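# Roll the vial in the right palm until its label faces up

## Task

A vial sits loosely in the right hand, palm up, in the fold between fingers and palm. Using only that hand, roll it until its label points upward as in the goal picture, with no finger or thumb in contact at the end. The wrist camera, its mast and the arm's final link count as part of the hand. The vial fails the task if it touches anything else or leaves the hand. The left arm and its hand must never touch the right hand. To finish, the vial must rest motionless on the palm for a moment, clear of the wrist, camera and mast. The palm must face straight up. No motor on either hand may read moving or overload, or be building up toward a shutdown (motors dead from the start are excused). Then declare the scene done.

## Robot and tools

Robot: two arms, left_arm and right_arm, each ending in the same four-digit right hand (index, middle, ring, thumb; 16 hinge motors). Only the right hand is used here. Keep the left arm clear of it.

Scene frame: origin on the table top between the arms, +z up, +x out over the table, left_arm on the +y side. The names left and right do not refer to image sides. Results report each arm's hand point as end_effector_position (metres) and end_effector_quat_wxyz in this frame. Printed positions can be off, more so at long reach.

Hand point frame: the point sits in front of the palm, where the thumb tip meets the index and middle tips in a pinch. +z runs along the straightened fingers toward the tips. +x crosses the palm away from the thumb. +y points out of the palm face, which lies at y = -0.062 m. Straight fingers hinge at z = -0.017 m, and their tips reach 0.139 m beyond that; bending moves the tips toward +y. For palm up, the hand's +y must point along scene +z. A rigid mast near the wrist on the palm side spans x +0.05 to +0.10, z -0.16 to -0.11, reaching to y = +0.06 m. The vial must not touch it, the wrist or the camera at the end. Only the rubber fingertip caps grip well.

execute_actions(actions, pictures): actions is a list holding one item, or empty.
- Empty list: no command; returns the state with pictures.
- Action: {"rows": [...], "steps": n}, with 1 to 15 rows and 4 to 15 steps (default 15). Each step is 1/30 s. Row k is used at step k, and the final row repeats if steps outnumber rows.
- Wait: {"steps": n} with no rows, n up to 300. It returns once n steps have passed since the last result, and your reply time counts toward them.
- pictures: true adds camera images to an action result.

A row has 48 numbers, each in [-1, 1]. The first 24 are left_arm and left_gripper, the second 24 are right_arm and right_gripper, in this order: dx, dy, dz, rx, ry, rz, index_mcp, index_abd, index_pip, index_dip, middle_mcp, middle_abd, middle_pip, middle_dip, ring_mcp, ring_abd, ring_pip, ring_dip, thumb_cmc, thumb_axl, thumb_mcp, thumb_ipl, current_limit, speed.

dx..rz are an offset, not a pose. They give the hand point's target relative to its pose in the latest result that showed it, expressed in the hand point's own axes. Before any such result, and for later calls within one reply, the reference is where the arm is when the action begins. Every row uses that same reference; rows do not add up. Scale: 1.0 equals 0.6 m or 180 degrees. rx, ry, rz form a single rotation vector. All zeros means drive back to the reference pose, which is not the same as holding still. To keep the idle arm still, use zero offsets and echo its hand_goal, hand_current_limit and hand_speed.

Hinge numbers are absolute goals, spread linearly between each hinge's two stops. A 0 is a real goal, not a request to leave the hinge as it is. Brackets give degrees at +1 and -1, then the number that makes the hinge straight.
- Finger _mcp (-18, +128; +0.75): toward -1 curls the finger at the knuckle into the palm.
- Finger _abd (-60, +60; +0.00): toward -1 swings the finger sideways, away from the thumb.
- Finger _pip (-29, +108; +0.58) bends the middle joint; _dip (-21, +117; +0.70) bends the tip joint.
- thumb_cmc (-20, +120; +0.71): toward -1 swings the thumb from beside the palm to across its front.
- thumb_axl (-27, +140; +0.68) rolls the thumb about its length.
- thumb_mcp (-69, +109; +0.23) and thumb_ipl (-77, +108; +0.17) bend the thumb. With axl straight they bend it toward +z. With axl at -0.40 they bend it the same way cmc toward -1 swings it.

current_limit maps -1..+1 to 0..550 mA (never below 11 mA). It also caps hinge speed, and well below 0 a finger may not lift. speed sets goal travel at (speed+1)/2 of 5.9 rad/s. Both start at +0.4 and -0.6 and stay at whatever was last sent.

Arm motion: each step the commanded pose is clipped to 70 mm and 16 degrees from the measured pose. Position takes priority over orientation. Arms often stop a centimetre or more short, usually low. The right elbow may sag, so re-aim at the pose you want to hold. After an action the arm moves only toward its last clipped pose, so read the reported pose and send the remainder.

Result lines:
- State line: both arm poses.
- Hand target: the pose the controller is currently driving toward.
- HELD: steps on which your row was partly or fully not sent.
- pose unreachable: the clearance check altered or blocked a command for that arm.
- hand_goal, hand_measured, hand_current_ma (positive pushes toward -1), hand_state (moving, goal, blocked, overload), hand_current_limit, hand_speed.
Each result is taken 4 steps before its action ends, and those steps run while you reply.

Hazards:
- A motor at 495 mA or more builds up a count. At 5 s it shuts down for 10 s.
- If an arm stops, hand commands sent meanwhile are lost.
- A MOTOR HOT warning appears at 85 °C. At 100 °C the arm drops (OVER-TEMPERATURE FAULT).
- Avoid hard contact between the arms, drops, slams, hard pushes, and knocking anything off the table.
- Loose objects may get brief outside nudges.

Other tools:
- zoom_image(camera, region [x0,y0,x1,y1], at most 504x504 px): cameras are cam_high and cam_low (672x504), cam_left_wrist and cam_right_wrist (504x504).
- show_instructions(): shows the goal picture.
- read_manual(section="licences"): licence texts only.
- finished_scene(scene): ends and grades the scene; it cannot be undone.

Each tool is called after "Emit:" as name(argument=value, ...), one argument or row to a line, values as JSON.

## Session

Emit:
show_instructions(
)

Emit:
execute_actions(
  actions=[],
)

Reference images for this scene: goal picture from the wrist camera place.

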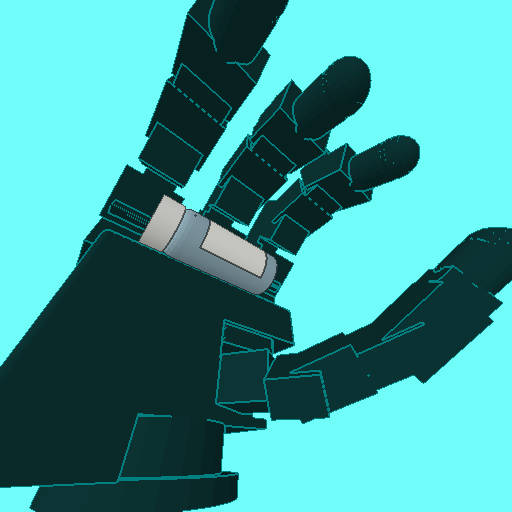

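Scene clock: 0.00 s of 4800.00 s.
left_arm: end_effector_position=(+0.3872, +0.8022, +0.5763) hand_goal=(+0.754, +0.000, +0.576, +0.696, +0.754, +0.000, +0.576, +0.696, +0.754, +0.000, +0.576, +0.696, +0.714, +0.678, +0.226, +0.168) hand_measured=(+0.754, +0.000, +0.576, +0.696, +0.754, +0.000, +0.576, +0.696, +0.754, +0.000, +0.576, +0.696, +0.714, +0.678, +0.226, +0.168) hand_current_ma=(+0, +0, +0, +0, +0, +0, +0, +0, +0, +0, +0, +0, +0, +0, +0, +0) hand_state=(goal, goal, goal, goal, goal, goal, goal, goal, goal, goal, goal, goal, goal, goal, goal, goal) hand_current_limit=0.40 hand_speed=-0.60 end_effector_quat_wxyz=(+0.267, +0.270, +0.652, +0.656) | right_arm: end_effector_position=(+0.4291, -0.0955, +0.4048) hand_goal=(+0.046, +0.000, -0.008, +0.280, +0.046, +0.000, -0.008, +0.280, +0.046, +0.000, -0.008, +0.280, -0.104, +0.266, +0.032, -0.018) hand_measured=(+0.062, +0.000, -0.006, +0.282, +0.062, +0.000, -0.006, +0.282, +0.062, +0.000, -0.006, +0.282, -0.088, +0.270, +0.034, -0.016) hand_current_ma=(+83, +0, +13, +13, +83, +0, +13, +13, +90, +0, +14, +12, +82, +30, +13, +11) hand_state=(goal, goal, goal, goal, goal, goal, goal, goal, goal, goal, goal, goal, goal, goal, goal, goal) hand_current_limit=0.40 hand_speed=-0.60 end_effector_quat_wxyz=(+0.292, +0.299, +0.632, +0.653)
Joint positions: left_arm=[ 0.66   1.038  1.037  0.005 -0.015  0.007] | right_arm=[1.02  1.104 0.6   0.526 0.104 0.02 ]
Joint velocities: left_arm=[ 0.005 -0.024 -0.012  0.002 -0.037 -0.007] | right_arm=[-0.005 -0.034 -0.027 -0.012  0.007  0.095]
Hand target (left_arm): +0.382, +0.797, +0.605; +0.274, +0.263, +0.635, +0.673
Hand target (right_arm): +0.430, -0.094, +0.423; +0.295, +0.295, +0.620, +0.664
camera_calibration (this result's frames):
cam_left_wrist: T_world_to_cam=[[0.52159, -0.56124, 0.642615, -0.0920017], [-0.223378, -0.816743, -0.532008, 0.994181], [0.823436, 0.133944, -0.551374, 0.012814], [0, 0, 0, 1]] pos_world=[0.259514, 0.758639, 0.5951]
cam_right_wrist: T_world_to_cam=[[0.451625, -0.666618, 0.593005, -0.469052], [-0.317551, -0.741225, -0.591394, 0.256611], [0.833784, 0.0787792, -0.546441, -0.00894971], [0, 0, 0, 1]] pos_world=[0.300785, -0.121767, 0.425019]

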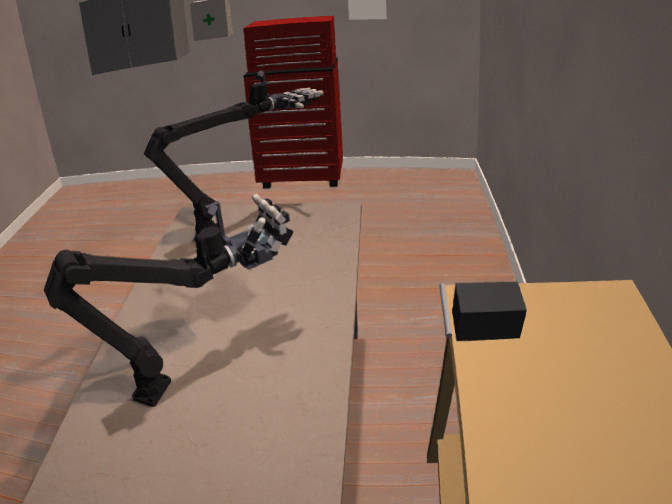

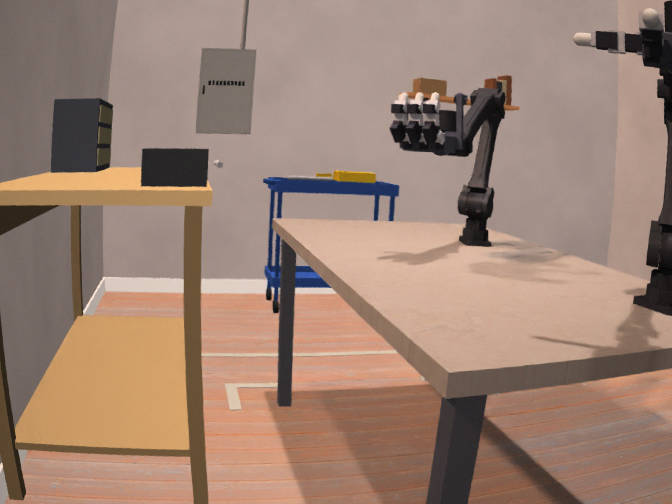

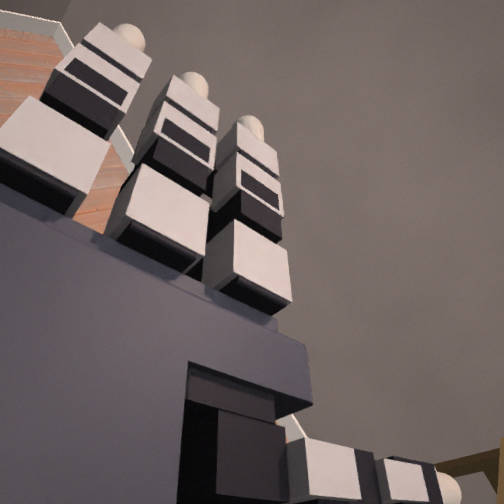

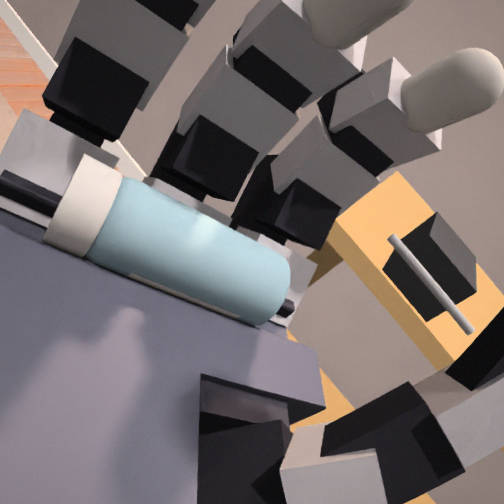

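Emit:
execute_actions(
  actions=[],
)

Scene clock: 0.70 s of 4800.00 s.
left_arm: end_effector_position=(+0.3872, +0.8022, +0.5763) hand_goal=(+0.754, +0.000, +0.576, +0.696, +0.754, +0.000, +0.576, +0.696, +0.754, +0.000, +0.576, +0.696, +0.714, +0.678, +0.226, +0.168) hand_measured=(+0.764, +0.000, +0.576, +0.696, +0.764, +0.000, +0.576, +0.696, +0.764, +0.000, +0.576, +0.696, +0.724, +0.678, +0.226, +0.168) hand_current_ma=(+56, +0, +4, +0, +52, +0, +4, +0, +55, +0, +4, +0, +53, -4, -1, -2) hand_state=(goal, goal, goal, goal, goal, goal, goal, goal, goal, goal, goal, goal, goal, goal, goal, goal) hand_current_limit=0.40 hand_speed=-0.60 end_effector_quat_wxyz=(+0.267, +0.270, +0.652, +0.656) | right_arm: end_effector_position=(+0.4291, -0.0955, +0.4048) hand_goal=(+0.046, +0.000, -0.008, +0.280, +0.046, +0.000, -0.008, +0.280, +0.046, +0.000, -0.008, +0.280, -0.104, +0.266, +0.032, -0.018) hand_measured=(+0.062, +0.000, -0.006, +0.282, +0.062, +0.000, -0.006, +0.282, +0.062, +0.000, -0.006, +0.282, -0.088, +0.270, +0.034, -0.016) hand_current_ma=(+83, +0, +13, +13, +83, +0, +13, +13, +90, +0, +14, +12, +82, +30, +13, +11) hand_state=(goal, goal, goal, goal, goal, goal, goal, goal, goal, goal, goal, goal, goal, goal, goal, goal) hand_current_limit=0.40 hand_speed=-0.60 end_effector_quat_wxyz=(+0.292, +0.299, +0.632, +0.653)
Joint positions: left_arm=[ 0.66   1.038  1.037  0.005 -0.015  0.007] | right_arm=[1.02  1.104 0.6   0.526 0.104 0.02 ]
Joint velocities: left_arm=[-0.005 -0.005  0.007  0.012 -0.007 -0.007] | right_arm=[-0.005 -0.015  0.022  0.017 -0.007  0.037]
Hand target (left_arm): +0.382, +0.797, +0.605; +0.274, +0.263, +0.635, +0.673
Hand target (right_arm): +0.430, -0.094, +0.423; +0.295, +0.295, +0.620, +0.664
Kept back: nothing.
Steps of this call (steps 1 to 21: nothing new was sent). Readings (end_effector_position | what the end effector reports):
1: left_arm (+0.3872, +0.8022, +0.5763) | right_arm (+0.4291, -0.0955, +0.4048) | left_arm hand_goal=(+0.754, +0.000, +0.576, +0.696, +0.754, +0.000, +0.576, +0.696, +0.754, +0.000, +0.576, +0.696, +0.714, +0.678, +0.226, +0.168) hand_measured=(+0.754, +0.000, +0.576, +0.696, +0.754, +0.000, +0.576, +0.696, +0.754, +0.000, +0.576, +0.696, +0.714, +0.678, +0.226, +0.168) hand_current_ma=(+0, +0, +0, +0, +0, +0, +0, +0, +0, +0, +0, +0, +0, +0, +0, +0) hand_state=(moving, goal, moving, moving, moving, goal, moving, moving, moving, goal, moving, moving, moving, moving, moving, moving) hand_current_limit=0.40 hand_speed=-0.60 | right_arm hand_goal=(+0.046, +0.000, -0.008, +0.280, +0.046, +0.000, -0.008, +0.280, +0.046, +0.000, -0.008, +0.280, -0.104, +0.266, +0.032, -0.018) hand_measured=(+0.062, +0.000, -0.006, +0.282, +0.062, +0.000, -0.006, +0.282, +0.062, +0.000, -0.006, +0.282, -0.088, +0.270, +0.034, -0.016) hand_current_ma=(+83, +0, +13, +13, +83, +0, +13, +13, +90, +0, +14, +12, +82, +30, +13, +11) hand_state=(moving, goal, moving, moving, moving, goal, moving, moving, moving, goal, moving, moving, moving, moving, moving, moving) hand_current_limit=0.40 hand_speed=-0.60
2: left_arm (+0.3872, +0.8022, +0.5763) | right_arm (+0.4291, -0.0955, +0.4048) | left_arm hand_goal=(+0.754, +0.000, +0.576, +0.696, +0.754, +0.000, +0.576, +0.696, +0.754, +0.000, +0.576, +0.696, +0.714, +0.678, +0.226, +0.168) hand_measured=(+0.758, +0.000, +0.576, +0.696, +0.756, +0.000, +0.576, +0.696, +0.756, +0.000, +0.576, +0.696, +0.718, +0.678, +0.226, +0.168) hand_current_ma=(+49, +0, +5, +0, +46, +0, +5, +0, +48, +0, +5, +0, +50, -5, -1, -2) hand_state=(moving, goal, goal, goal, moving, goal, goal, goal, moving, goal, goal, goal, moving, goal, goal, goal) hand_current_limit=0.40 hand_speed=-0.60 | right_arm hand_goal=(+0.046, +0.000, -0.008, +0.280, +0.046, +0.000, -0.008, +0.280, +0.046, +0.000, -0.008, +0.280, -0.104, +0.266, +0.032, -0.018) hand_measured=(+0.062, +0.000, -0.006, +0.282, +0.062, +0.000, -0.006, +0.282, +0.062, +0.000, -0.006, +0.282, -0.088, +0.270, +0.034, -0.016) hand_current_ma=(+83, +0, +13, +13, +83, +0, +13, +13, +90, +0, +14, +12, +82, +30, +13, +11) hand_state=(goal, goal, goal, goal, goal, goal, goal, goal, goal, goal, goal, goal, goal, goal, goal, goal) hand_current_limit=0.40 hand_speed=-0.60
4: left_arm (+0.3872, +0.8022, +0.5763) | right_arm (+0.4291, -0.0955, +0.4048) | left_arm hand_goal=(+0.754, +0.000, +0.576, +0.696, +0.754, +0.000, +0.576, +0.696, +0.754, +0.000, +0.576, +0.696, +0.714, +0.678, +0.226, +0.168) hand_measured=(+0.764, +0.000, +0.576, +0.696, +0.762, +0.000, +0.576, +0.696, +0.762, +0.000, +0.576, +0.696, +0.722, +0.678, +0.226, +0.168) hand_current_ma=(+58, +0, +4, +0, +53, +0, +4, +0, +56, +0, +4, +0, +53, -4, -1, -2) hand_state=(moving, goal, goal, goal, moving, goal, goal, goal, moving, goal, goal, goal, moving, goal, goal, goal) hand_current_limit=0.40 hand_speed=-0.60 | right_arm hand_goal=(+0.046, +0.000, -0.008, +0.280, +0.046, +0.000, -0.008, +0.280, +0.046, +0.000, -0.008, +0.280, -0.104, +0.266, +0.032, -0.018) hand_measured=(+0.062, +0.000, -0.006, +0.282, +0.062, +0.000, -0.006, +0.282, +0.062, +0.000, -0.006, +0.282, -0.088, +0.270, +0.034, -0.016) hand_current_ma=(+83, +0, +13, +13, +83, +0, +13, +13, +90, +0, +14, +12, +82, +30, +13, +11) hand_state=(goal, goal, goal, goal, goal, goal, goal, goal, goal, goal, goal, goal, goal, goal, goal, goal) hand_current_limit=0.40 hand_speed=-0.60
8: left_arm (+0.3872, +0.8022, +0.5763) | right_arm (+0.4291, -0.0955, +0.4048) | left_arm hand_goal=(+0.754, +0.000, +0.576, +0.696, +0.754, +0.000, +0.576, +0.696, +0.754, +0.000, +0.576, +0.696, +0.714, +0.678, +0.226, +0.168) hand_measured=(+0.764, +0.000, +0.576, +0.696, +0.764, +0.000, +0.576, +0.696, +0.764, +0.000, +0.576, +0.696, +0.724, +0.678, +0.226, +0.168) hand_current_ma=(+55, +0, +4, +0, +51, +0, +4, +0, +54, +0, +4, +0, +52, -4, -1, -2) hand_state=(goal, goal, goal, goal, goal, goal, goal, goal, goal, goal, goal, goal, goal, goal, goal, goal) hand_current_limit=0.40 hand_speed=-0.60 | right_arm hand_goal=(+0.046, +0.000, -0.008, +0.280, +0.046, +0.000, -0.008, +0.280, +0.046, +0.000, -0.008, +0.280, -0.104, +0.266, +0.032, -0.018) hand_measured=(+0.062, +0.000, -0.006, +0.282, +0.062, +0.000, -0.006, +0.282, +0.062, +0.000, -0.006, +0.282, -0.088, +0.270, +0.034, -0.016) hand_current_ma=(+83, +0, +13, +13, +83, +0, +13, +13, +90, +0, +14, +12, +82, +30, +13, +11) hand_state=(goal, goal, goal, goal, goal, goal, goal, goal, goal, goal, goal, goal, goal, goal, goal, goal) hand_current_limit=0.40 hand_speed=-0.60
21: the state above
camera_calibration (this result's frames):
cam_left_wrist: T_world_to_cam=[[0.52159, -0.56124, 0.642615, -0.0920017], [-0.223378, -0.816743, -0.532008, 0.994181], [0.823436, 0.133944, -0.551374, 0.012814], [0, 0, 0, 1]] pos_world=[0.259514, 0.758639, 0.5951]
cam_right_wrist: T_world_to_cam=[[0.451625, -0.666618, 0.593005, -0.469052], [-0.317551, -0.741225, -0.591394, 0.256611], [0.833784, 0.0787792, -0.546441, -0.00894971], [0, 0, 0, 1]] pos_world=[0.300785, -0.121767, 0.425019]

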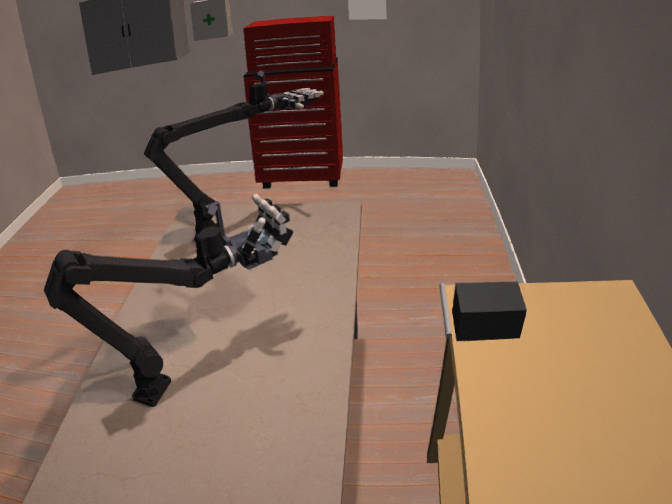

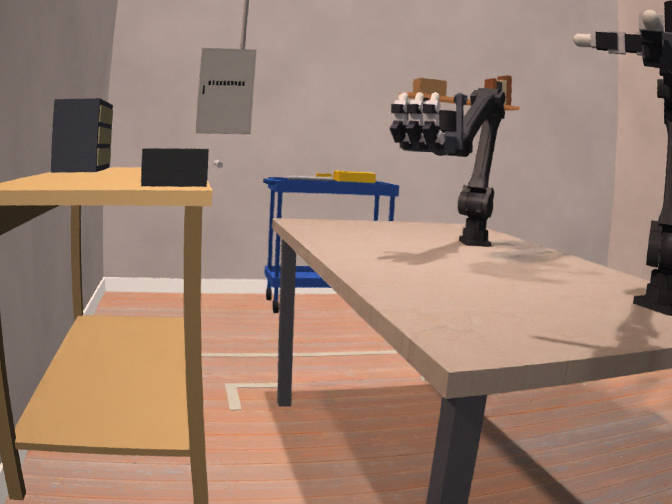

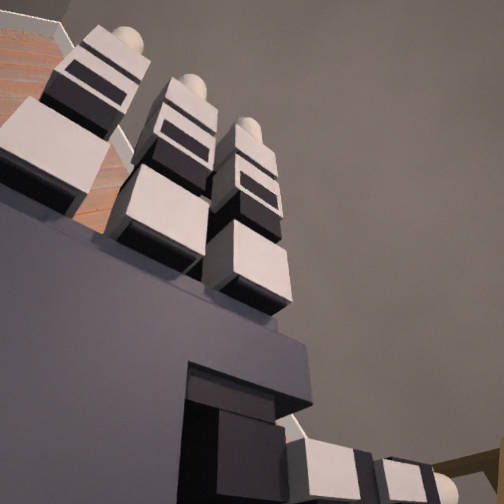

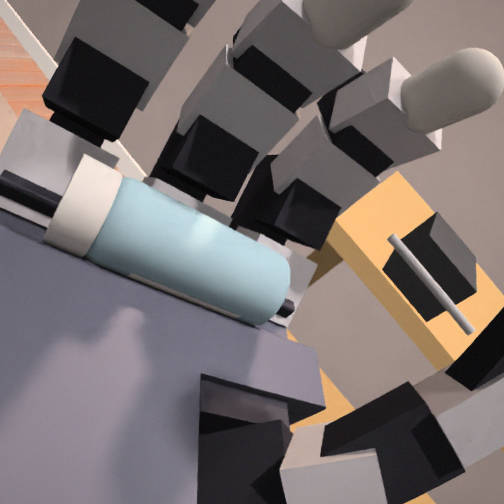

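Emit:
show_instructions(
)

Emit:
zoom_image(
  camera="cam_right_wrist",
  region=[0, 100, 340, 360],
)

Reference images for this scene: goal picture from the wrist camera place.

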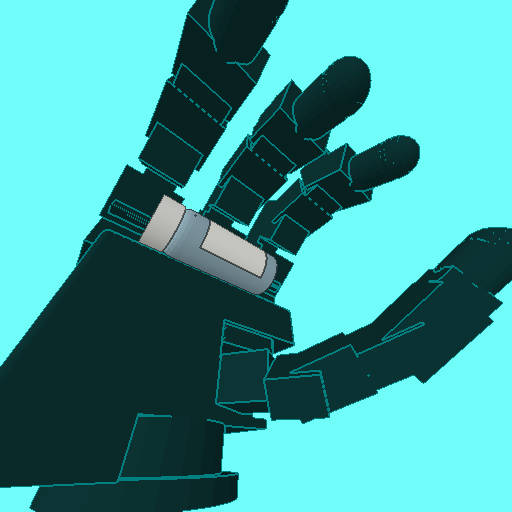

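Region (0, 100, 340, 360) of cam_right_wrist's 504x504 image, scaled by 1.482, with more detail than that image has; it fills the top 385 rows of this view, and the rest is white.

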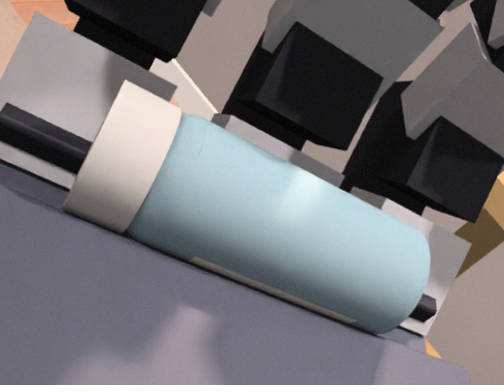

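Emit:
execute_actions(
  actions=[
    {"rows":[
[0,0.048,-0.012,-0.0165,0,0,0.754,0,0.576,0.696,0.754,0,0.576,0.696,0.754,0,0.576,0.696,0.714,0.678,0.226,0.168,0.4,-0.6,0.001,0.0303,0.004,-0.011,0,0,0.046,0,-0.008,0.28,0.035,0,-0.008,-0.60,0.035,0,-0.008,-0.65,-0.104,0.266,0.032,-0.018,0.75,-0.25],
[0,0.048,-0.012,-0.0165,0,0,0.754,0,0.576,0.696,0.754,0,0.576,0.696,0.754,0,0.576,0.696,0.714,0.678,0.226,0.168,0.4,-0.6,0.001,0.0303,0.004,-0.011,0,0,0.046,0,-0.008,0.28,0.035,0,-0.008,-0.60,0.035,0,-0.008,-0.65,-0.104,0.266,0.032,-0.018,0.75,-0.25],
[0,0.048,-0.012,-0.0165,0,0,0.754,0,0.576,0.696,0.754,0,0.576,0.696,0.754,0,0.576,0.696,0.714,0.678,0.226,0.168,0.4,-0.6,0.001,0.0303,0.004,-0.011,0,0,0.046,0,-0.008,0.28,0.035,0,-0.008,-0.60,0.035,0,-0.008,-0.65,-0.104,0.266,0.032,-0.018,0.75,-0.25],
[0,0.048,-0.012,-0.0165,0,0,0.754,0,0.576,0.696,0.754,0,0.576,0.696,0.754,0,0.576,0.696,0.714,0.678,0.226,0.168,0.4,-0.6,0.001,0.0303,0.004,-0.011,0,0,0.046,0,-0.008,0.28,0.035,0,-0.008,-0.60,0.035,0,-0.008,-0.65,-0.104,0.266,0.032,-0.018,0.75,-0.25],
[0,0.048,-0.012,-0.0165,0,0,0.754,0,0.576,0.696,0.754,0,0.576,0.696,0.754,0,0.576,0.696,0.714,0.678,0.226,0.168,0.4,-0.6,0.001,0.0303,0.004,-0.011,0,0,0.046,0,-0.008,0.28,0.035,0,-0.008,-0.60,0.035,0,-0.008,-0.65,-0.104,0.266,0.032,-0.018,0.75,-0.25],
[0,0.048,-0.012,-0.0165,0,0,0.754,0,0.576,0.696,0.754,0,0.576,0.696,0.754,0,0.576,0.696,0.714,0.678,0.226,0.168,0.4,-0.6,0.001,0.0303,0.004,-0.011,0,0,0.046,0,-0.008,0.28,0.035,0,-0.50,-0.60,0.035,0,-0.42,-0.65,-0.104,0.266,0.032,-0.018,0.75,-0.25],
[0,0.048,-0.012,-0.0165,0,0,0.754,0,0.576,0.696,0.754,0,0.576,0.696,0.754,0,0.576,0.696,0.714,0.678,0.226,0.168,0.4,-0.6,0.001,0.0303,0.004,-0.011,0,0,0.046,0,-0.008,0.28,0.035,0.05,-0.50,-0.60,0.035,0,-0.42,-0.65,-0.104,0.266,0.032,-0.018,0.75,-0.25],
[0,0.048,-0.012,-0.0165,0,0,0.754,0,0.576,0.696,0.754,0,0.576,0.696,0.754,0,0.576,0.696,0.714,0.678,0.226,0.168,0.4,-0.6,0.001,0.0303,0.004,-0.011,0,0,0.046,0,-0.008,0.28,0.035,0.08,-0.50,-0.60,0.035,0.05,-0.42,-0.65,-0.104,0.266,0.032,-0.018,0.75,-0.25],
[0,0.048,-0.012,-0.0165,0,0,0.754,0,0.576,0.696,0.754,0,0.576,0.696,0.754,0,0.576,0.696,0.714,0.678,0.226,0.168,0.4,-0.6,0.001,0.0303,0.004,-0.011,0,0,0.046,0,-0.008,0.28,0.035,0.11,-0.50,-0.60,0.035,0.09,-0.42,-0.65,-0.104,0.266,0.032,-0.018,0.75,-0.25],
[0,0.048,-0.012,-0.0165,0,0,0.754,0,0.576,0.696,0.754,0,0.576,0.696,0.754,0,0.576,0.696,0.714,0.678,0.226,0.168,0.4,-0.6,0.001,0.0303,0.004,-0.011,0,0,0.046,0,-0.008,0.28,0.035,0.15,-0.50,-0.60,0.035,0.13,-0.42,-0.65,-0.104,0.266,0.032,-0.018,0.75,-0.25],
[0,0.048,-0.012,-0.0165,0,0,0.754,0,0.576,0.696,0.754,0,0.576,0.696,0.754,0,0.576,0.696,0.714,0.678,0.226,0.168,0.4,-0.6,0.001,0.0303,0.004,-0.011,0,0,0.046,0,-0.008,0.28,0.035,0.15,-0.50,-0.60,0.035,0.17,-0.42,-0.65,-0.104,0.266,0.032,-0.018,0.75,-0.25],
[0,0.048,-0.012,-0.0165,0,0,0.754,0,0.576,0.696,0.754,0,0.576,0.696,0.754,0,0.576,0.696,0.714,0.678,0.226,0.168,0.4,-0.6,0.001,0.0303,0.004,-0.011,0,0,0.046,0,-0.008,0.28,0.035,0.15,-0.50,-0.60,0.035,0.21,-0.42,-0.65,-0.104,0.266,0.032,-0.018,0.75,-0.25],
[0,0.048,-0.012,-0.0165,0,0,0.754,0,0.576,0.696,0.754,0,0.576,0.696,0.754,0,0.576,0.696,0.714,0.678,0.226,0.168,0.4,-0.6,0.001,0.0303,0.004,-0.011,0,0,0.046,0,-0.008,0.28,0.035,0.15,-0.50,-0.60,0.035,0.25,-0.42,-0.65,-0.104,0.266,0.032,-0.018,0.75,-0.25],
[0,0.048,-0.012,-0.0165,0,0,0.754,0,0.576,0.696,0.754,0,0.576,0.696,0.754,0,0.576,0.696,0.714,0.678,0.226,0.168,0.4,-0.6,0.001,0.0303,0.004,-0.011,0,0,0.046,0,-0.008,0.28,0.035,0.15,-0.50,-0.60,0.035,0.30,-0.42,-0.65,-0.104,0.266,0.032,-0.018,0.75,-0.25]
],"steps":15},
  ],
)

Scene clock: 7.93 s of 4800.00 s.
left_arm: end_effector_position=(+0.3872, +0.8022, +0.5763) hand_goal=(+0.754, +0.000, +0.576, +0.696, +0.754, +0.000, +0.576, +0.696, +0.754, +0.000, +0.576, +0.696, +0.714, +0.678, +0.226, +0.168) hand_measured=(+0.764, +0.000, +0.576, +0.696, +0.764, +0.000, +0.576, +0.696, +0.764, +0.000, +0.576, +0.696, +0.724, +0.678, +0.226, +0.168) hand_current_ma=(+56, +0, +4, +0, +52, +0, +4, +0, +55, +0, +4, +0, +53, -4, -1, -2) hand_state=(goal, goal, goal, goal, goal, goal, goal, goal, goal, goal, goal, goal, goal, goal, goal, goal) hand_current_limit=0.40 hand_speed=-0.60 end_effector_quat_wxyz=(+0.267, +0.270, +0.652, +0.656) | right_arm: end_effector_position=(+0.4291, -0.0955, +0.4048) hand_goal=(+0.046, +0.000, -0.008, +0.280, +0.036, +0.150, -0.500, -0.600, +0.036, +0.170, -0.420, -0.650, -0.104, +0.266, +0.032, -0.018) hand_measured=(+0.062, +0.000, -0.006, +0.282, +0.050, +0.094, -0.180, -0.128, +0.052, +0.072, -0.180, -0.102, -0.088, +0.270, +0.034, -0.016) hand_current_ma=(+83, +0, +13, +13, +76, -67, +80, +74, +82, -57, +84, +59, +82, +30, +13, +11) hand_state=(goal, goal, goal, goal, goal, moving, moving, moving, goal, moving, moving, moving, goal, goal, goal, goal) hand_current_limit=0.75 hand_speed=-0.25 end_effector_quat_wxyz=(+0.292, +0.299, +0.632, +0.653)
Joint positions: left_arm=[ 0.66   1.038  1.037  0.005 -0.015  0.007] | right_arm=[1.02  1.104 0.6   0.526 0.104 0.02 ]
Joint velocities: left_arm=[ 0.005 -0.015 -0.017 -0.002  0.037 -0.037] | right_arm=[-0.005  0.005 -0.002 -0.002 -0.081  0.007]
Steps of this call (steps 1 to 90: nothing new was sent; then 3.87 s passed at rest; steps 91 to 101: the first 11 steps of this action). Readings (end_effector_position | what the end effector reports):
91: left_arm (+0.3872, +0.8022, +0.5763) | right_arm (+0.4291, -0.0955, +0.4048) | left_arm hand_goal=(+0.754, +0.000, +0.576, +0.696, +0.754, +0.000, +0.576, +0.696, +0.754, +0.000, +0.576, +0.696, +0.714, +0.678, +0.226, +0.168) hand_measured=(+0.764, +0.000, +0.576, +0.696, +0.764, +0.000, +0.576, +0.696, +0.764, +0.000, +0.576, +0.696, +0.724, +0.678, +0.226, +0.168) hand_current_ma=(+56, +0, +4, +0, +52, +0, +4, +0, +55, +0, +4, +0, +53, -4, -1, -2) hand_state=(goal, goal, goal, goal, goal, goal, goal, goal, goal, goal, goal, goal, goal, goal, goal, goal) hand_current_limit=0.40 hand_speed=-0.60 | right_arm hand_goal=(+0.046, +0.000, -0.008, +0.280, +0.036, +0.000, -0.008, -0.600, +0.036, +0.000, -0.008, -0.650, -0.104, +0.266, +0.032, -0.018) hand_measured=(+0.062, +0.000, -0.006, +0.282, +0.062, +0.000, -0.006, +0.282, +0.062, +0.000, -0.006, +0.282, -0.088, +0.270, +0.034, -0.016) hand_current_ma=(+83, +0, +13, +13, +83, +0, +13, +13, +90, +0, +14, +12, +82, +30, +13, +11) hand_state=(goal, goal, goal, goal, moving, goal, goal, moving, moving, goal, goal, moving, goal, goal, goal, goal) hand_current_limit=0.75 hand_speed=-0.25
92: left_arm (+0.3872, +0.8022, +0.5763) | right_arm (+0.4291, -0.0955, +0.4048) | left_arm hand_goal=(+0.754, +0.000, +0.576, +0.696, +0.754, +0.000, +0.576, +0.696, +0.754, +0.000, +0.576, +0.696, +0.714, +0.678, +0.226, +0.168) hand_measured=(+0.764, +0.000, +0.576, +0.696, +0.764, +0.000, +0.576, +0.696, +0.764, +0.000, +0.576, +0.696, +0.724, +0.678, +0.226, +0.168) hand_current_ma=(+56, +0, +4, +0, +52, +0, +4, +0, +55, +0, +4, +0, +53, -4, -1, -2) hand_state=(goal, goal, goal, goal, goal, goal, goal, goal, goal, goal, goal, goal, goal, goal, goal, goal) hand_current_limit=0.40 hand_speed=-0.60 | right_arm hand_goal=(+0.046, +0.000, -0.008, +0.280, +0.036, +0.000, -0.008, -0.600, +0.036, +0.000, -0.008, -0.650, -0.104, +0.266, +0.032, -0.018) hand_measured=(+0.062, +0.000, -0.006, +0.282, +0.060, +0.000, -0.006, +0.278, +0.062, +0.000, -0.006, +0.278, -0.088, +0.270, +0.034, -0.016) hand_current_ma=(+83, +0, +13, +13, +118, +0, +13, +165, +127, +0, +14, +158, +82, +30, +13, +11) hand_state=(goal, goal, goal, goal, moving, goal, goal, moving, moving, goal, goal, moving, goal, goal, goal, goal) hand_current_limit=0.75 hand_speed=-0.25
94: left_arm (+0.3872, +0.8022, +0.5763) | right_arm (+0.4291, -0.0955, +0.4048) | left_arm hand_goal=(+0.754, +0.000, +0.576, +0.696, +0.754, +0.000, +0.576, +0.696, +0.754, +0.000, +0.576, +0.696, +0.714, +0.678, +0.226, +0.168) hand_measured=(+0.764, +0.000, +0.576, +0.696, +0.764, +0.000, +0.576, +0.696, +0.764, +0.000, +0.576, +0.696, +0.724, +0.678, +0.226, +0.168) hand_current_ma=(+56, +0, +4, +0, +52, +0, +4, +0, +55, +0, +4, +0, +53, -4, -1, -2) hand_state=(goal, goal, goal, goal, goal, goal, goal, goal, goal, goal, goal, goal, goal, goal, goal, goal) hand_current_limit=0.40 hand_speed=-0.60 | right_arm hand_goal=(+0.046, +0.000, -0.008, +0.280, +0.036, +0.000, -0.008, -0.600, +0.036, +0.000, -0.008, -0.650, -0.104, +0.266, +0.032, -0.018) hand_measured=(+0.062, +0.000, -0.006, +0.282, +0.052, +0.000, -0.006, +0.202, +0.054, +0.000, -0.006, +0.204, -0.088, +0.270, +0.034, -0.016) hand_current_ma=(+83, +0, +13, +13, +78, +0, +13, +99, +85, +0, +14, +100, +82, +30, +13, +11) hand_state=(goal, goal, goal, goal, moving, goal, goal, moving, moving, goal, goal, moving, goal, goal, goal, goal) hand_current_limit=0.75 hand_speed=-0.25
98: left_arm (+0.3872, +0.8022, +0.5763) | right_arm (+0.4291, -0.0955, +0.4048) | left_arm hand_goal=(+0.754, +0.000, +0.576, +0.696, +0.754, +0.000, +0.576, +0.696, +0.754, +0.000, +0.576, +0.696, +0.714, +0.678, +0.226, +0.168) hand_measured=(+0.764, +0.000, +0.576, +0.696, +0.764, +0.000, +0.576, +0.696, +0.764, +0.000, +0.576, +0.696, +0.724, +0.678, +0.226, +0.168) hand_current_ma=(+56, +0, +4, +0, +52, +0, +4, +0, +55, +0, +4, +0, +53, -4, -1, -2) hand_state=(goal, goal, goal, goal, goal, goal, goal, goal, goal, goal, goal, goal, goal, goal, goal, goal) hand_current_limit=0.40 hand_speed=-0.60 | right_arm hand_goal=(+0.046, +0.000, -0.008, +0.280, +0.036, +0.080, -0.500, -0.600, +0.036, +0.050, -0.420, -0.650, -0.104, +0.266, +0.032, -0.018) hand_measured=(+0.062, +0.000, -0.006, +0.282, +0.052, +0.004, -0.048, +0.014, +0.052, +0.000, -0.046, +0.030, -0.088, +0.270, +0.034, -0.016) hand_current_ma=(+83, +0, +13, +13, +81, -118, +55, +82, +89, +0, +64, +76, +82, +30, +13, +11) hand_state=(goal, goal, goal, goal, goal, moving, moving, moving, goal, moving, moving, moving, goal, goal, goal, goal) hand_current_limit=0.75 hand_speed=-0.25
101: the state above

Emit:
execute_actions(
  actions=[
    {"rows":[
[0,0.048,-0.012,-0.0165,0,0,0.754,0,0.576,0.696,0.754,0,0.576,0.696,0.754,0,0.576,0.696,0.714,0.678,0.226,0.168,0.4,-0.6,0.001,0.0303,0.004,-0.011,0,0,0.046,0,-0.008,0.28,0.035,0.15,-0.61,-0.60,0.035,0.30,-0.42,-0.65,-0.104,0.266,0.032,-0.018,0.5,-0.6],
[0,0.048,-0.012,-0.0165,0,0,0.754,0,0.576,0.696,0.754,0,0.576,0.696,0.754,0,0.576,0.696,0.714,0.678,0.226,0.168,0.4,-0.6,0.001,0.0303,0.004,-0.011,0,0,0.046,0,-0.008,0.28,0.035,0.15,-0.61,-0.60,0.035,0.30,-0.42,-0.65,-0.104,0.266,0.032,-0.018,0.5,-0.6],
[0,0.048,-0.012,-0.0165,0,0,0.754,0,0.576,0.696,0.754,0,0.576,0.696,0.754,0,0.576,0.696,0.714,0.678,0.226,0.168,0.4,-0.6,0.001,0.0303,0.004,-0.011,0,0,0.046,0,-0.008,0.28,0.035,0.15,-0.61,-0.60,0.035,0.30,-0.42,-0.65,-0.104,0.266,0.032,-0.018,0.5,-0.6],
[0,0.048,-0.012,-0.0165,0,0,0.754,0,0.576,0.696,0.754,0,0.576,0.696,0.754,0,0.576,0.696,0.714,0.678,0.226,0.168,0.4,-0.6,0.001,0.0303,0.004,-0.011,0,0,0.046,0,-0.008,0.28,0.035,0.15,-0.61,-0.60,0.035,0.30,-0.42,-0.65,-0.104,0.266,0.032,-0.018,0.5,-0.6],
[0,0.048,-0.012,-0.0165,0,0,0.754,0,0.576,0.696,0.754,0,0.576,0.696,0.754,0,0.576,0.696,0.714,0.678,0.226,0.168,0.4,-0.6,0.001,0.0303,0.004,-0.011,0,0,0.046,0,-0.008,0.28,0.035,0.15,-1.0,0.03,0.035,0.30,-0.42,-0.65,-0.104,0.266,0.032,-0.018,0.5,-0.65]
],"steps":15},
  ],
  pictures=true,
)

Scene clock: 8.77 s of 4800.00 s.
left_arm: end_effector_position=(+0.3872, +0.8022, +0.5763) hand_goal=(+0.754, +0.000, +0.576, +0.696, +0.754, +0.000, +0.576, +0.696, +0.754, +0.000, +0.576, +0.696, +0.714, +0.678, +0.226, +0.168) hand_measured=(+0.764, +0.000, +0.576, +0.696, +0.764, +0.000, +0.576, +0.696, +0.764, +0.000, +0.576, +0.696, +0.724, +0.678, +0.226, +0.168) hand_current_ma=(+56, +0, +4, +0, +52, +0, +4, +0, +55, +0, +4, +0, +53, -4, -1, -2) hand_state=(goal, goal, goal, goal, goal, goal, goal, goal, goal, goal, goal, goal, goal, goal, goal, goal) hand_current_limit=0.40 hand_speed=-0.60 end_effector_quat_wxyz=(+0.267, +0.270, +0.652, +0.656) | right_arm: end_effector_position=(+0.4291, -0.0955, +0.4048) hand_goal=(+0.046, +0.000, -0.008, +0.280, +0.036, +0.150, -1.000, +0.030, +0.036, +0.300, -0.420, -0.650, -0.104, +0.266, +0.032, -0.018) hand_measured=(+0.062, +0.000, -0.006, +0.282, +0.052, +0.148, -0.662, -0.464, +0.050, +0.298, -0.418, -0.648, -0.088, +0.270, +0.034, -0.016) hand_current_ma=(+83, +0, +13, +13, +85, -10, +234, -3, +70, -11, +7, +11, +82, +30, +13, +11) hand_state=(goal, goal, goal, goal, goal, goal, moving, moving, goal, goal, goal, goal, goal, goal, goal, goal) hand_current_limit=0.50 hand_speed=-0.65 end_effector_quat_wxyz=(+0.292, +0.299, +0.632, +0.653)
Joint positions: left_arm=[ 0.66   1.038  1.037  0.005 -0.015  0.007] | right_arm=[1.02  1.104 0.6   0.526 0.104 0.02 ]
Joint velocities: left_arm=[-0.005 -0.005  0.002 -0.017  0.007 -0.007] | right_arm=[-0.005 -0.005 -0.007  0.017  0.066 -0.051]
Off your previous action's commanded pose (left_arm): 0.030 m, 3 deg at its last step (step 4 of this call).
Off your previous action's commanded pose (right_arm): 0.018 m, 2 deg at its last step (step 4 of this call).
Steps of this call (steps 1 to 4: the last 4 steps of your previous action; steps 5 to 14: nothing new was sent; steps 15 to 25: the first 11 steps of this action). Readings (end_effector_position | what the end effector reports):
15: left_arm (+0.3872, +0.8022, +0.5763) | right_arm (+0.4291, -0.0955, +0.4048) | left_arm hand_goal=(+0.754, +0.000, +0.576, +0.696, +0.754, +0.000, +0.576, +0.696, +0.754, +0.000, +0.576, +0.696, +0.714, +0.678, +0.226, +0.168) hand_measured=(+0.764, +0.000, +0.576, +0.696, +0.764, +0.000, +0.576, +0.696, +0.764, +0.000, +0.576, +0.696, +0.724, +0.678, +0.226, +0.168) hand_current_ma=(+56, +0, +4, +0, +52, +0, +4, +0, +55, +0, +4, +0, +53, -4, -1, -2) hand_state=(goal, goal, goal, goal, goal, goal, goal, goal, goal, goal, goal, goal, goal, goal, goal, goal) hand_current_limit=0.40 hand_speed=-0.60 | right_arm hand_goal=(+0.046, +0.000, -0.008, +0.280, +0.036, +0.150, -0.610, -0.600, +0.036, +0.300, -0.420, -0.650, -0.104, +0.266, +0.032, -0.018) hand_measured=(+0.062, +0.000, -0.006, +0.282, +0.048, +0.148, -0.500, -0.598, +0.050, +0.298, -0.418, -0.648, -0.088, +0.270, +0.034, -0.016) hand_current_ma=(+83, +0, +13, +13, +63, -12, +5, +12, +70, -11, +7, +9, +82, +30, +13, +11) hand_state=(goal, goal, goal, goal, goal, goal, moving, goal, goal, goal, goal, moving, goal, goal, goal, goal) hand_current_limit=0.50 hand_speed=-0.60
16: left_arm (+0.3872, +0.8022, +0.5763) | right_arm (+0.4291, -0.0955, +0.4048) | left_arm hand_goal=(+0.754, +0.000, +0.576, +0.696, +0.754, +0.000, +0.576, +0.696, +0.754, +0.000, +0.576, +0.696, +0.714, +0.678, +0.226, +0.168) hand_measured=(+0.764, +0.000, +0.576, +0.696, +0.764, +0.000, +0.576, +0.696, +0.764, +0.000, +0.576, +0.696, +0.724, +0.678, +0.226, +0.168) hand_current_ma=(+56, +0, +4, +0, +52, +0, +4, +0, +55, +0, +4, +0, +53, -4, -1, -2) hand_state=(goal, goal, goal, goal, goal, goal, goal, goal, goal, goal, goal, goal, goal, goal, goal, goal) hand_current_limit=0.40 hand_speed=-0.60 | right_arm hand_goal=(+0.046, +0.000, -0.008, +0.280, +0.036, +0.150, -0.610, -0.600, +0.036, +0.300, -0.420, -0.650, -0.104, +0.266, +0.032, -0.018) hand_measured=(+0.062, +0.000, -0.006, +0.282, +0.048, +0.148, -0.502, -0.598, +0.050, +0.298, -0.418, -0.648, -0.088, +0.270, +0.034, -0.016) hand_current_ma=(+83, +0, +13, +13, +63, -12, +83, +12, +70, -11, +7, +11, +82, +30, +13, +11) hand_state=(goal, goal, goal, goal, goal, goal, moving, goal, goal, goal, goal, goal, goal, goal, goal, goal) hand_current_limit=0.50 hand_speed=-0.60
18: left_arm (+0.3872, +0.8022, +0.5763) | right_arm (+0.4291, -0.0955, +0.4048) | left_arm hand_goal=(+0.754, +0.000, +0.576, +0.696, +0.754, +0.000, +0.576, +0.696, +0.754, +0.000, +0.576, +0.696, +0.714, +0.678, +0.226, +0.168) hand_measured=(+0.764, +0.000, +0.576, +0.696, +0.764, +0.000, +0.576, +0.696, +0.764, +0.000, +0.576, +0.696, +0.724, +0.678, +0.226, +0.168) hand_current_ma=(+56, +0, +4, +0, +52, +0, +4, +0, +55, +0, +4, +0, +53, -4, -1, -2) hand_state=(goal, goal, goal, goal, goal, goal, goal, goal, goal, goal, goal, goal, goal, goal, goal, goal) hand_current_limit=0.40 hand_speed=-0.60 | right_arm hand_goal=(+0.046, +0.000, -0.008, +0.280, +0.036, +0.150, -0.610, -0.600, +0.036, +0.300, -0.420, -0.650, -0.104, +0.266, +0.032, -0.018) hand_measured=(+0.062, +0.000, -0.006, +0.282, +0.048, +0.148, -0.552, -0.598, +0.050, +0.298, -0.418, -0.648, -0.088, +0.270, +0.034, -0.016) hand_current_ma=(+83, +0, +13, +13, +63, -12, +49, +12, +70, -11, +7, +11, +82, +30, +13, +11) hand_state=(goal, goal, goal, goal, goal, goal, moving, goal, goal, goal, goal, goal, goal, goal, goal, goal) hand_current_limit=0.50 hand_speed=-0.60
22: left_arm (+0.3872, +0.8022, +0.5763) | right_arm (+0.4291, -0.0955, +0.4048) | left_arm hand_goal=(+0.754, +0.000, +0.576, +0.696, +0.754, +0.000, +0.576, +0.696, +0.754, +0.000, +0.576, +0.696, +0.714, +0.678, +0.226, +0.168) hand_measured=(+0.764, +0.000, +0.576, +0.696, +0.764, +0.000, +0.576, +0.696, +0.764, +0.000, +0.576, +0.696, +0.724, +0.678, +0.226, +0.168) hand_current_ma=(+56, +0, +4, +0, +52, +0, +4, +0, +55, +0, +4, +0, +53, -4, -1, -2) hand_state=(goal, goal, goal, goal, goal, goal, goal, goal, goal, goal, goal, goal, goal, goal, goal, goal) hand_current_limit=0.40 hand_speed=-0.60 | right_arm hand_goal=(+0.046, +0.000, -0.008, +0.280, +0.036, +0.150, -1.000, +0.030, +0.036, +0.300, -0.420, -0.650, -0.104, +0.266, +0.032, -0.018) hand_measured=(+0.062, +0.000, -0.006, +0.282, +0.052, +0.148, -0.604, -0.550, +0.050, +0.298, -0.418, -0.648, -0.088, +0.270, +0.034, -0.016) hand_current_ma=(+83, +0, +13, +13, +85, -10, +266, -11, +70, -11, +7, +11, +82, +30, +13, +11) hand_state=(goal, goal, goal, goal, moving, goal, moving, moving, goal, goal, goal, goal, goal, goal, goal, goal) hand_current_limit=0.50 hand_speed=-0.65
25: the state above
camera_calibration (this result's frames):
cam_left_wrist: T_world_to_cam=[[0.52159, -0.56124, 0.642615, -0.0920017], [-0.223378, -0.816743, -0.532008, 0.994181], [0.823436, 0.133944, -0.551374, 0.012814], [0, 0, 0, 1]] pos_world=[0.259514, 0.758639, 0.5951]
cam_right_wrist: T_world_to_cam=[[0.451625, -0.666618, 0.593005, -0.469052], [-0.317551, -0.741225, -0.591394, 0.256611], [0.833784, 0.0787792, -0.546441, -0.00894971], [0, 0, 0, 1]] pos_world=[0.300785, -0.121767, 0.425019]

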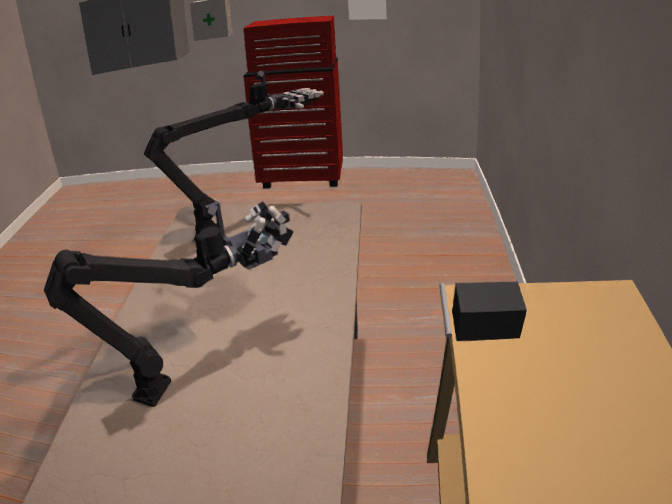

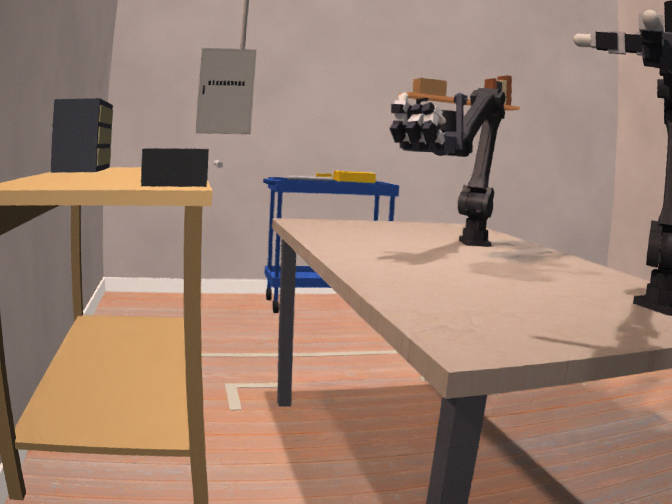

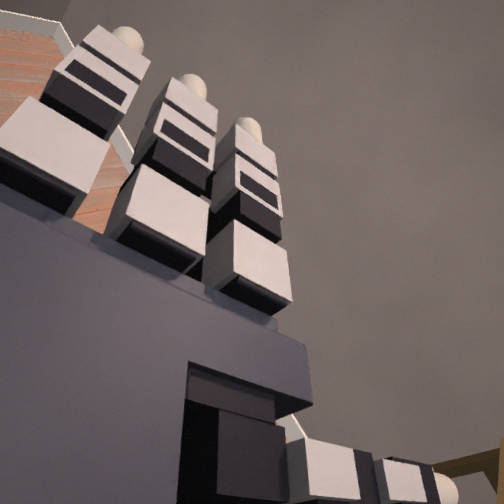

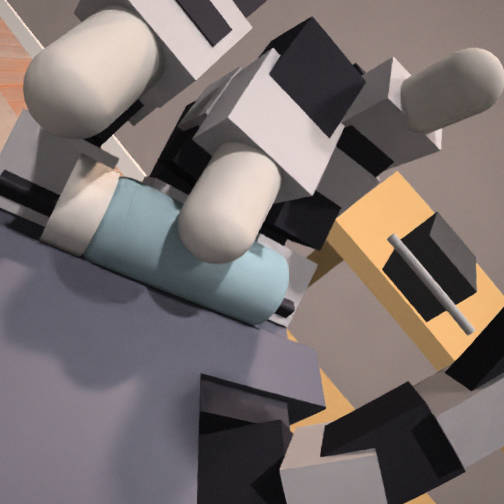

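Emit:
execute_actions(
  actions=[
    {"rows":[
[0,0.048,-0.012,-0.0165,0,0,0.754,0,0.576,0.696,0.754,0,0.576,0.696,0.754,0,0.576,0.696,0.714,0.678,0.226,0.168,0.4,-0.6,0.001,0.0303,0.004,-0.011,0,0,0.046,0,-0.008,0.28,0.035,0.15,-1.0,0.03,0.035,0.33,-0.83,-0.65,-0.104,0.266,0.032,-0.018,0.5,-0.65]
],"steps":15},
  ],
  pictures=true,
)

Scene clock: 9.33 s of 4800.00 s.
left_arm: end_effector_position=(+0.3872, +0.8022, +0.5763) hand_goal=(+0.754, +0.000, +0.576, +0.696, +0.754, +0.000, +0.576, +0.696, +0.754, +0.000, +0.576, +0.696, +0.714, +0.678, +0.226, +0.168) hand_measured=(+0.764, +0.000, +0.576, +0.696, +0.764, +0.000, +0.576, +0.696, +0.764, +0.000, +0.576, +0.696, +0.724, +0.678, +0.226, +0.168) hand_current_ma=(+56, +0, +4, +0, +52, +0, +4, +0, +55, +0, +4, +0, +53, -4, -1, -2) hand_state=(goal, goal, goal, goal, goal, goal, goal, goal, goal, goal, goal, goal, goal, goal, goal, goal) hand_current_limit=0.40 hand_speed=-0.60 end_effector_quat_wxyz=(+0.267, +0.270, +0.652, +0.656) | right_arm: end_effector_position=(+0.4291, -0.0955, +0.4048) hand_goal=(+0.046, +0.000, -0.008, +0.280, +0.036, +0.150, -1.000, +0.030, +0.036, +0.330, -0.830, -0.650, -0.104, +0.266, +0.032, -0.018) hand_measured=(+0.062, +0.000, -0.006, +0.282, +0.052, +0.148, -0.980, +0.014, +0.048, +0.328, -0.664, -0.648, -0.088, +0.270, +0.034, -0.016) hand_current_ma=(+83, +0, +13, +13, +83, -10, +34, +17, +67, -11, +43, +11, +82, +30, +13, +11) hand_state=(goal, goal, goal, goal, goal, goal, moving, moving, goal, goal, moving, goal, goal, goal, goal, goal) hand_current_limit=0.50 hand_speed=-0.65 end_effector_quat_wxyz=(+0.292, +0.299, +0.632, +0.653)
Joint positions: left_arm=[ 0.66   1.038  1.037  0.005 -0.015  0.007] | right_arm=[1.02  1.104 0.6   0.526 0.104 0.02 ]
Joint velocities: left_arm=[ 0.005 -0.005 -0.017  0.002  0.007 -0.051] | right_arm=[-0.015  0.005  0.007 -0.002 -0.139  0.022]
Off your previous action's commanded pose (left_arm): 0.030 m, 3 deg at its last step (step 4 of this call).
Off your previous action's commanded pose (right_arm): 0.018 m, 2 deg at its last step (step 4 of this call).
Steps of this call (steps 1 to 4: the last 4 steps of your previous action; steps 5 to 6: nothing new was sent; steps 7 to 17: the first 11 steps of this action). Readings (end_effector_position | what the end effector reports):
7: left_arm (+0.3872, +0.8022, +0.5763) | right_arm (+0.4291, -0.0955, +0.4048) | left_arm hand_goal=(+0.754, +0.000, +0.576, +0.696, +0.754, +0.000, +0.576, +0.696, +0.754, +0.000, +0.576, +0.696, +0.714, +0.678, +0.226, +0.168) hand_measured=(+0.764, +0.000, +0.576, +0.696, +0.764, +0.000, +0.576, +0.696, +0.764, +0.000, +0.576, +0.696, +0.724, +0.678, +0.226, +0.168) hand_current_ma=(+56, +0, +4, +0, +52, +0, +4, +0, +55, +0, +4, +0, +53, -4, -1, -2) hand_state=(goal, goal, goal, goal, goal, goal, goal, goal, goal, goal, goal, goal, goal, goal, goal, goal) hand_current_limit=0.40 hand_speed=-0.60 | right_arm hand_goal=(+0.046, +0.000, -0.008, +0.280, +0.036, +0.150, -1.000, +0.030, +0.036, +0.330, -0.830, -0.650, -0.104, +0.266, +0.032, -0.018) hand_measured=(+0.062, +0.000, -0.006, +0.282, +0.052, +0.148, -0.806, -0.264, +0.050, +0.298, -0.418, -0.648, -0.088, +0.270, +0.034, -0.016) hand_current_ma=(+83, +0, +13, +13, +85, -10, +227, -2, +70, -11, +7, +11, +82, +30, +13, +11) hand_state=(goal, goal, goal, goal, goal, goal, moving, moving, goal, moving, moving, goal, goal, goal, goal, goal) hand_current_limit=0.50 hand_speed=-0.65
8: left_arm (+0.3872, +0.8022, +0.5763) | right_arm (+0.4291, -0.0955, +0.4048) | left_arm hand_goal=(+0.754, +0.000, +0.576, +0.696, +0.754, +0.000, +0.576, +0.696, +0.754, +0.000, +0.576, +0.696, +0.714, +0.678, +0.226, +0.168) hand_measured=(+0.764, +0.000, +0.576, +0.696, +0.764, +0.000, +0.576, +0.696, +0.764, +0.000, +0.576, +0.696, +0.724, +0.678, +0.226, +0.168) hand_current_ma=(+56, +0, +4, +0, +52, +0, +4, +0, +55, +0, +4, +0, +53, -4, -1, -2) hand_state=(goal, goal, goal, goal, goal, goal, goal, goal, goal, goal, goal, goal, goal, goal, goal, goal) hand_current_limit=0.40 hand_speed=-0.60 | right_arm hand_goal=(+0.046, +0.000, -0.008, +0.280, +0.036, +0.150, -1.000, +0.030, +0.036, +0.330, -0.830, -0.650, -0.104, +0.266, +0.032, -0.018) hand_measured=(+0.062, +0.000, -0.006, +0.282, +0.052, +0.148, -0.828, -0.234, +0.050, +0.300, -0.420, -0.648, -0.088, +0.270, +0.034, -0.016) hand_current_ma=(+83, +0, +13, +13, +85, -10, +236, +0, +70, -73, +78, +11, +82, +30, +13, +11) hand_state=(goal, goal, goal, goal, goal, goal, moving, moving, goal, moving, moving, goal, goal, goal, goal, goal) hand_current_limit=0.50 hand_speed=-0.65
10: left_arm (+0.3872, +0.8022, +0.5763) | right_arm (+0.4291, -0.0955, +0.4048) | left_arm hand_goal=(+0.754, +0.000, +0.576, +0.696, +0.754, +0.000, +0.576, +0.696, +0.754, +0.000, +0.576, +0.696, +0.714, +0.678, +0.226, +0.168) hand_measured=(+0.764, +0.000, +0.576, +0.696, +0.764, +0.000, +0.576, +0.696, +0.764, +0.000, +0.576, +0.696, +0.724, +0.678, +0.226, +0.168) hand_current_ma=(+56, +0, +4, +0, +52, +0, +4, +0, +55, +0, +4, +0, +53, -4, -1, -2) hand_state=(goal, goal, goal, goal, goal, goal, goal, goal, goal, goal, goal, goal, goal, goal, goal, goal) hand_current_limit=0.40 hand_speed=-0.60 | right_arm hand_goal=(+0.046, +0.000, -0.008, +0.280, +0.036, +0.150, -1.000, +0.030, +0.036, +0.330, -0.830, -0.650, -0.104, +0.266, +0.032, -0.018) hand_measured=(+0.062, +0.000, -0.006, +0.282, +0.052, +0.148, -0.868, -0.178, +0.050, +0.324, -0.464, -0.648, -0.088, +0.270, +0.034, -0.016) hand_current_ma=(+83, +0, +13, +13, +85, -10, +251, -1, +70, -3, +49, +11, +82, +30, +13, +11) hand_state=(goal, goal, goal, goal, goal, goal, moving, moving, goal, moving, moving, goal, goal, goal, goal, goal) hand_current_limit=0.50 hand_speed=-0.65
14: left_arm (+0.3872, +0.8022, +0.5763) | right_arm (+0.4291, -0.0955, +0.4048) | left_arm hand_goal=(+0.754, +0.000, +0.576, +0.696, +0.754, +0.000, +0.576, +0.696, +0.754, +0.000, +0.576, +0.696, +0.714, +0.678, +0.226, +0.168) hand_measured=(+0.764, +0.000, +0.576, +0.696, +0.764, +0.000, +0.576, +0.696, +0.764, +0.000, +0.576, +0.696, +0.724, +0.678, +0.226, +0.168) hand_current_ma=(+56, +0, +4, +0, +52, +0, +4, +0, +55, +0, +4, +0, +53, -4, -1, -2) hand_state=(goal, goal, goal, goal, goal, goal, goal, goal, goal, goal, goal, goal, goal, goal, goal, goal) hand_current_limit=0.40 hand_speed=-0.60 | right_arm hand_goal=(+0.046, +0.000, -0.008, +0.280, +0.036, +0.150, -1.000, +0.030, +0.036, +0.330, -0.830, -0.650, -0.104, +0.266, +0.032, -0.018) hand_measured=(+0.062, +0.000, -0.006, +0.282, +0.052, +0.148, -0.938, -0.064, +0.048, +0.328, -0.578, -0.648, -0.088, +0.270, +0.034, -0.016) hand_current_ma=(+83, +0, +13, +13, +85, -10, +231, -5, +69, -11, +44, +11, +82, +30, +13, +11) hand_state=(goal, goal, goal, goal, goal, goal, moving, moving, goal, goal, moving, goal, goal, goal, goal, goal) hand_current_limit=0.50 hand_speed=-0.65
17: the state above
camera_calibration (this result's frames):
cam_left_wrist: T_world_to_cam=[[0.52159, -0.56124, 0.642615, -0.0920017], [-0.223378, -0.816743, -0.532008, 0.994181], [0.823436, 0.133944, -0.551374, 0.012814], [0, 0, 0, 1]] pos_world=[0.259514, 0.758639, 0.5951]
cam_right_wrist: T_world_to_cam=[[0.451625, -0.666618, 0.593005, -0.469052], [-0.317551, -0.741225, -0.591394, 0.256611], [0.833784, 0.0787792, -0.546441, -0.00894971], [0, 0, 0, 1]] pos_world=[0.300785, -0.121767, 0.425019]

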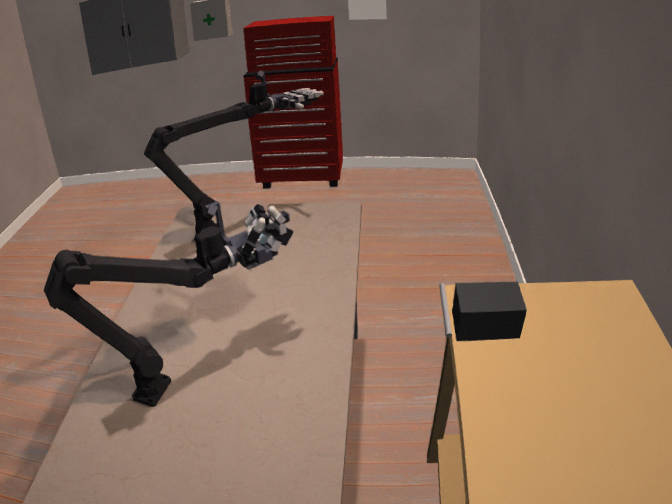

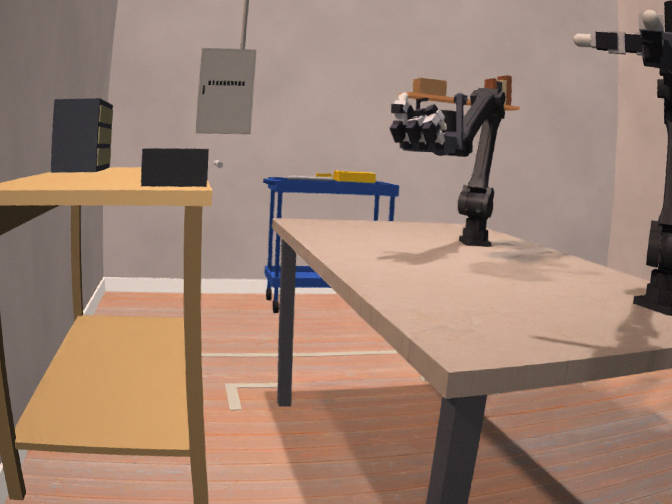

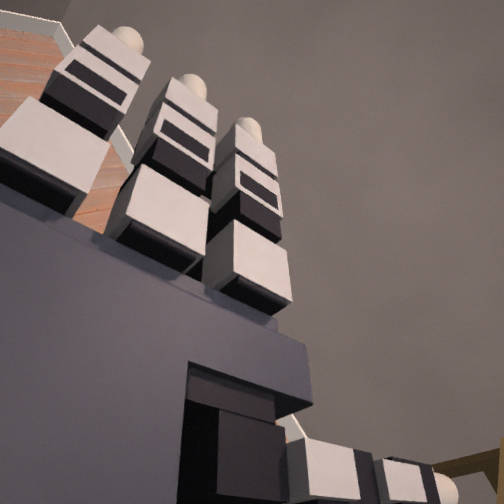

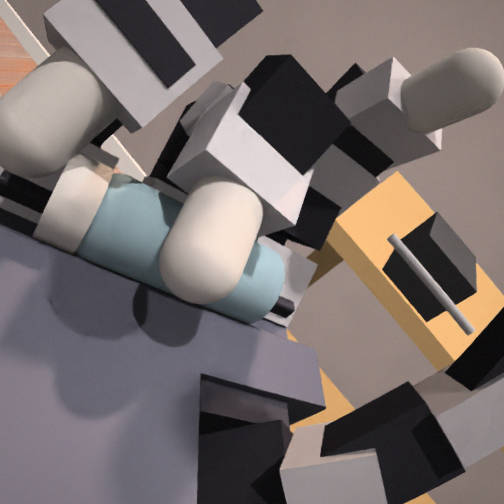

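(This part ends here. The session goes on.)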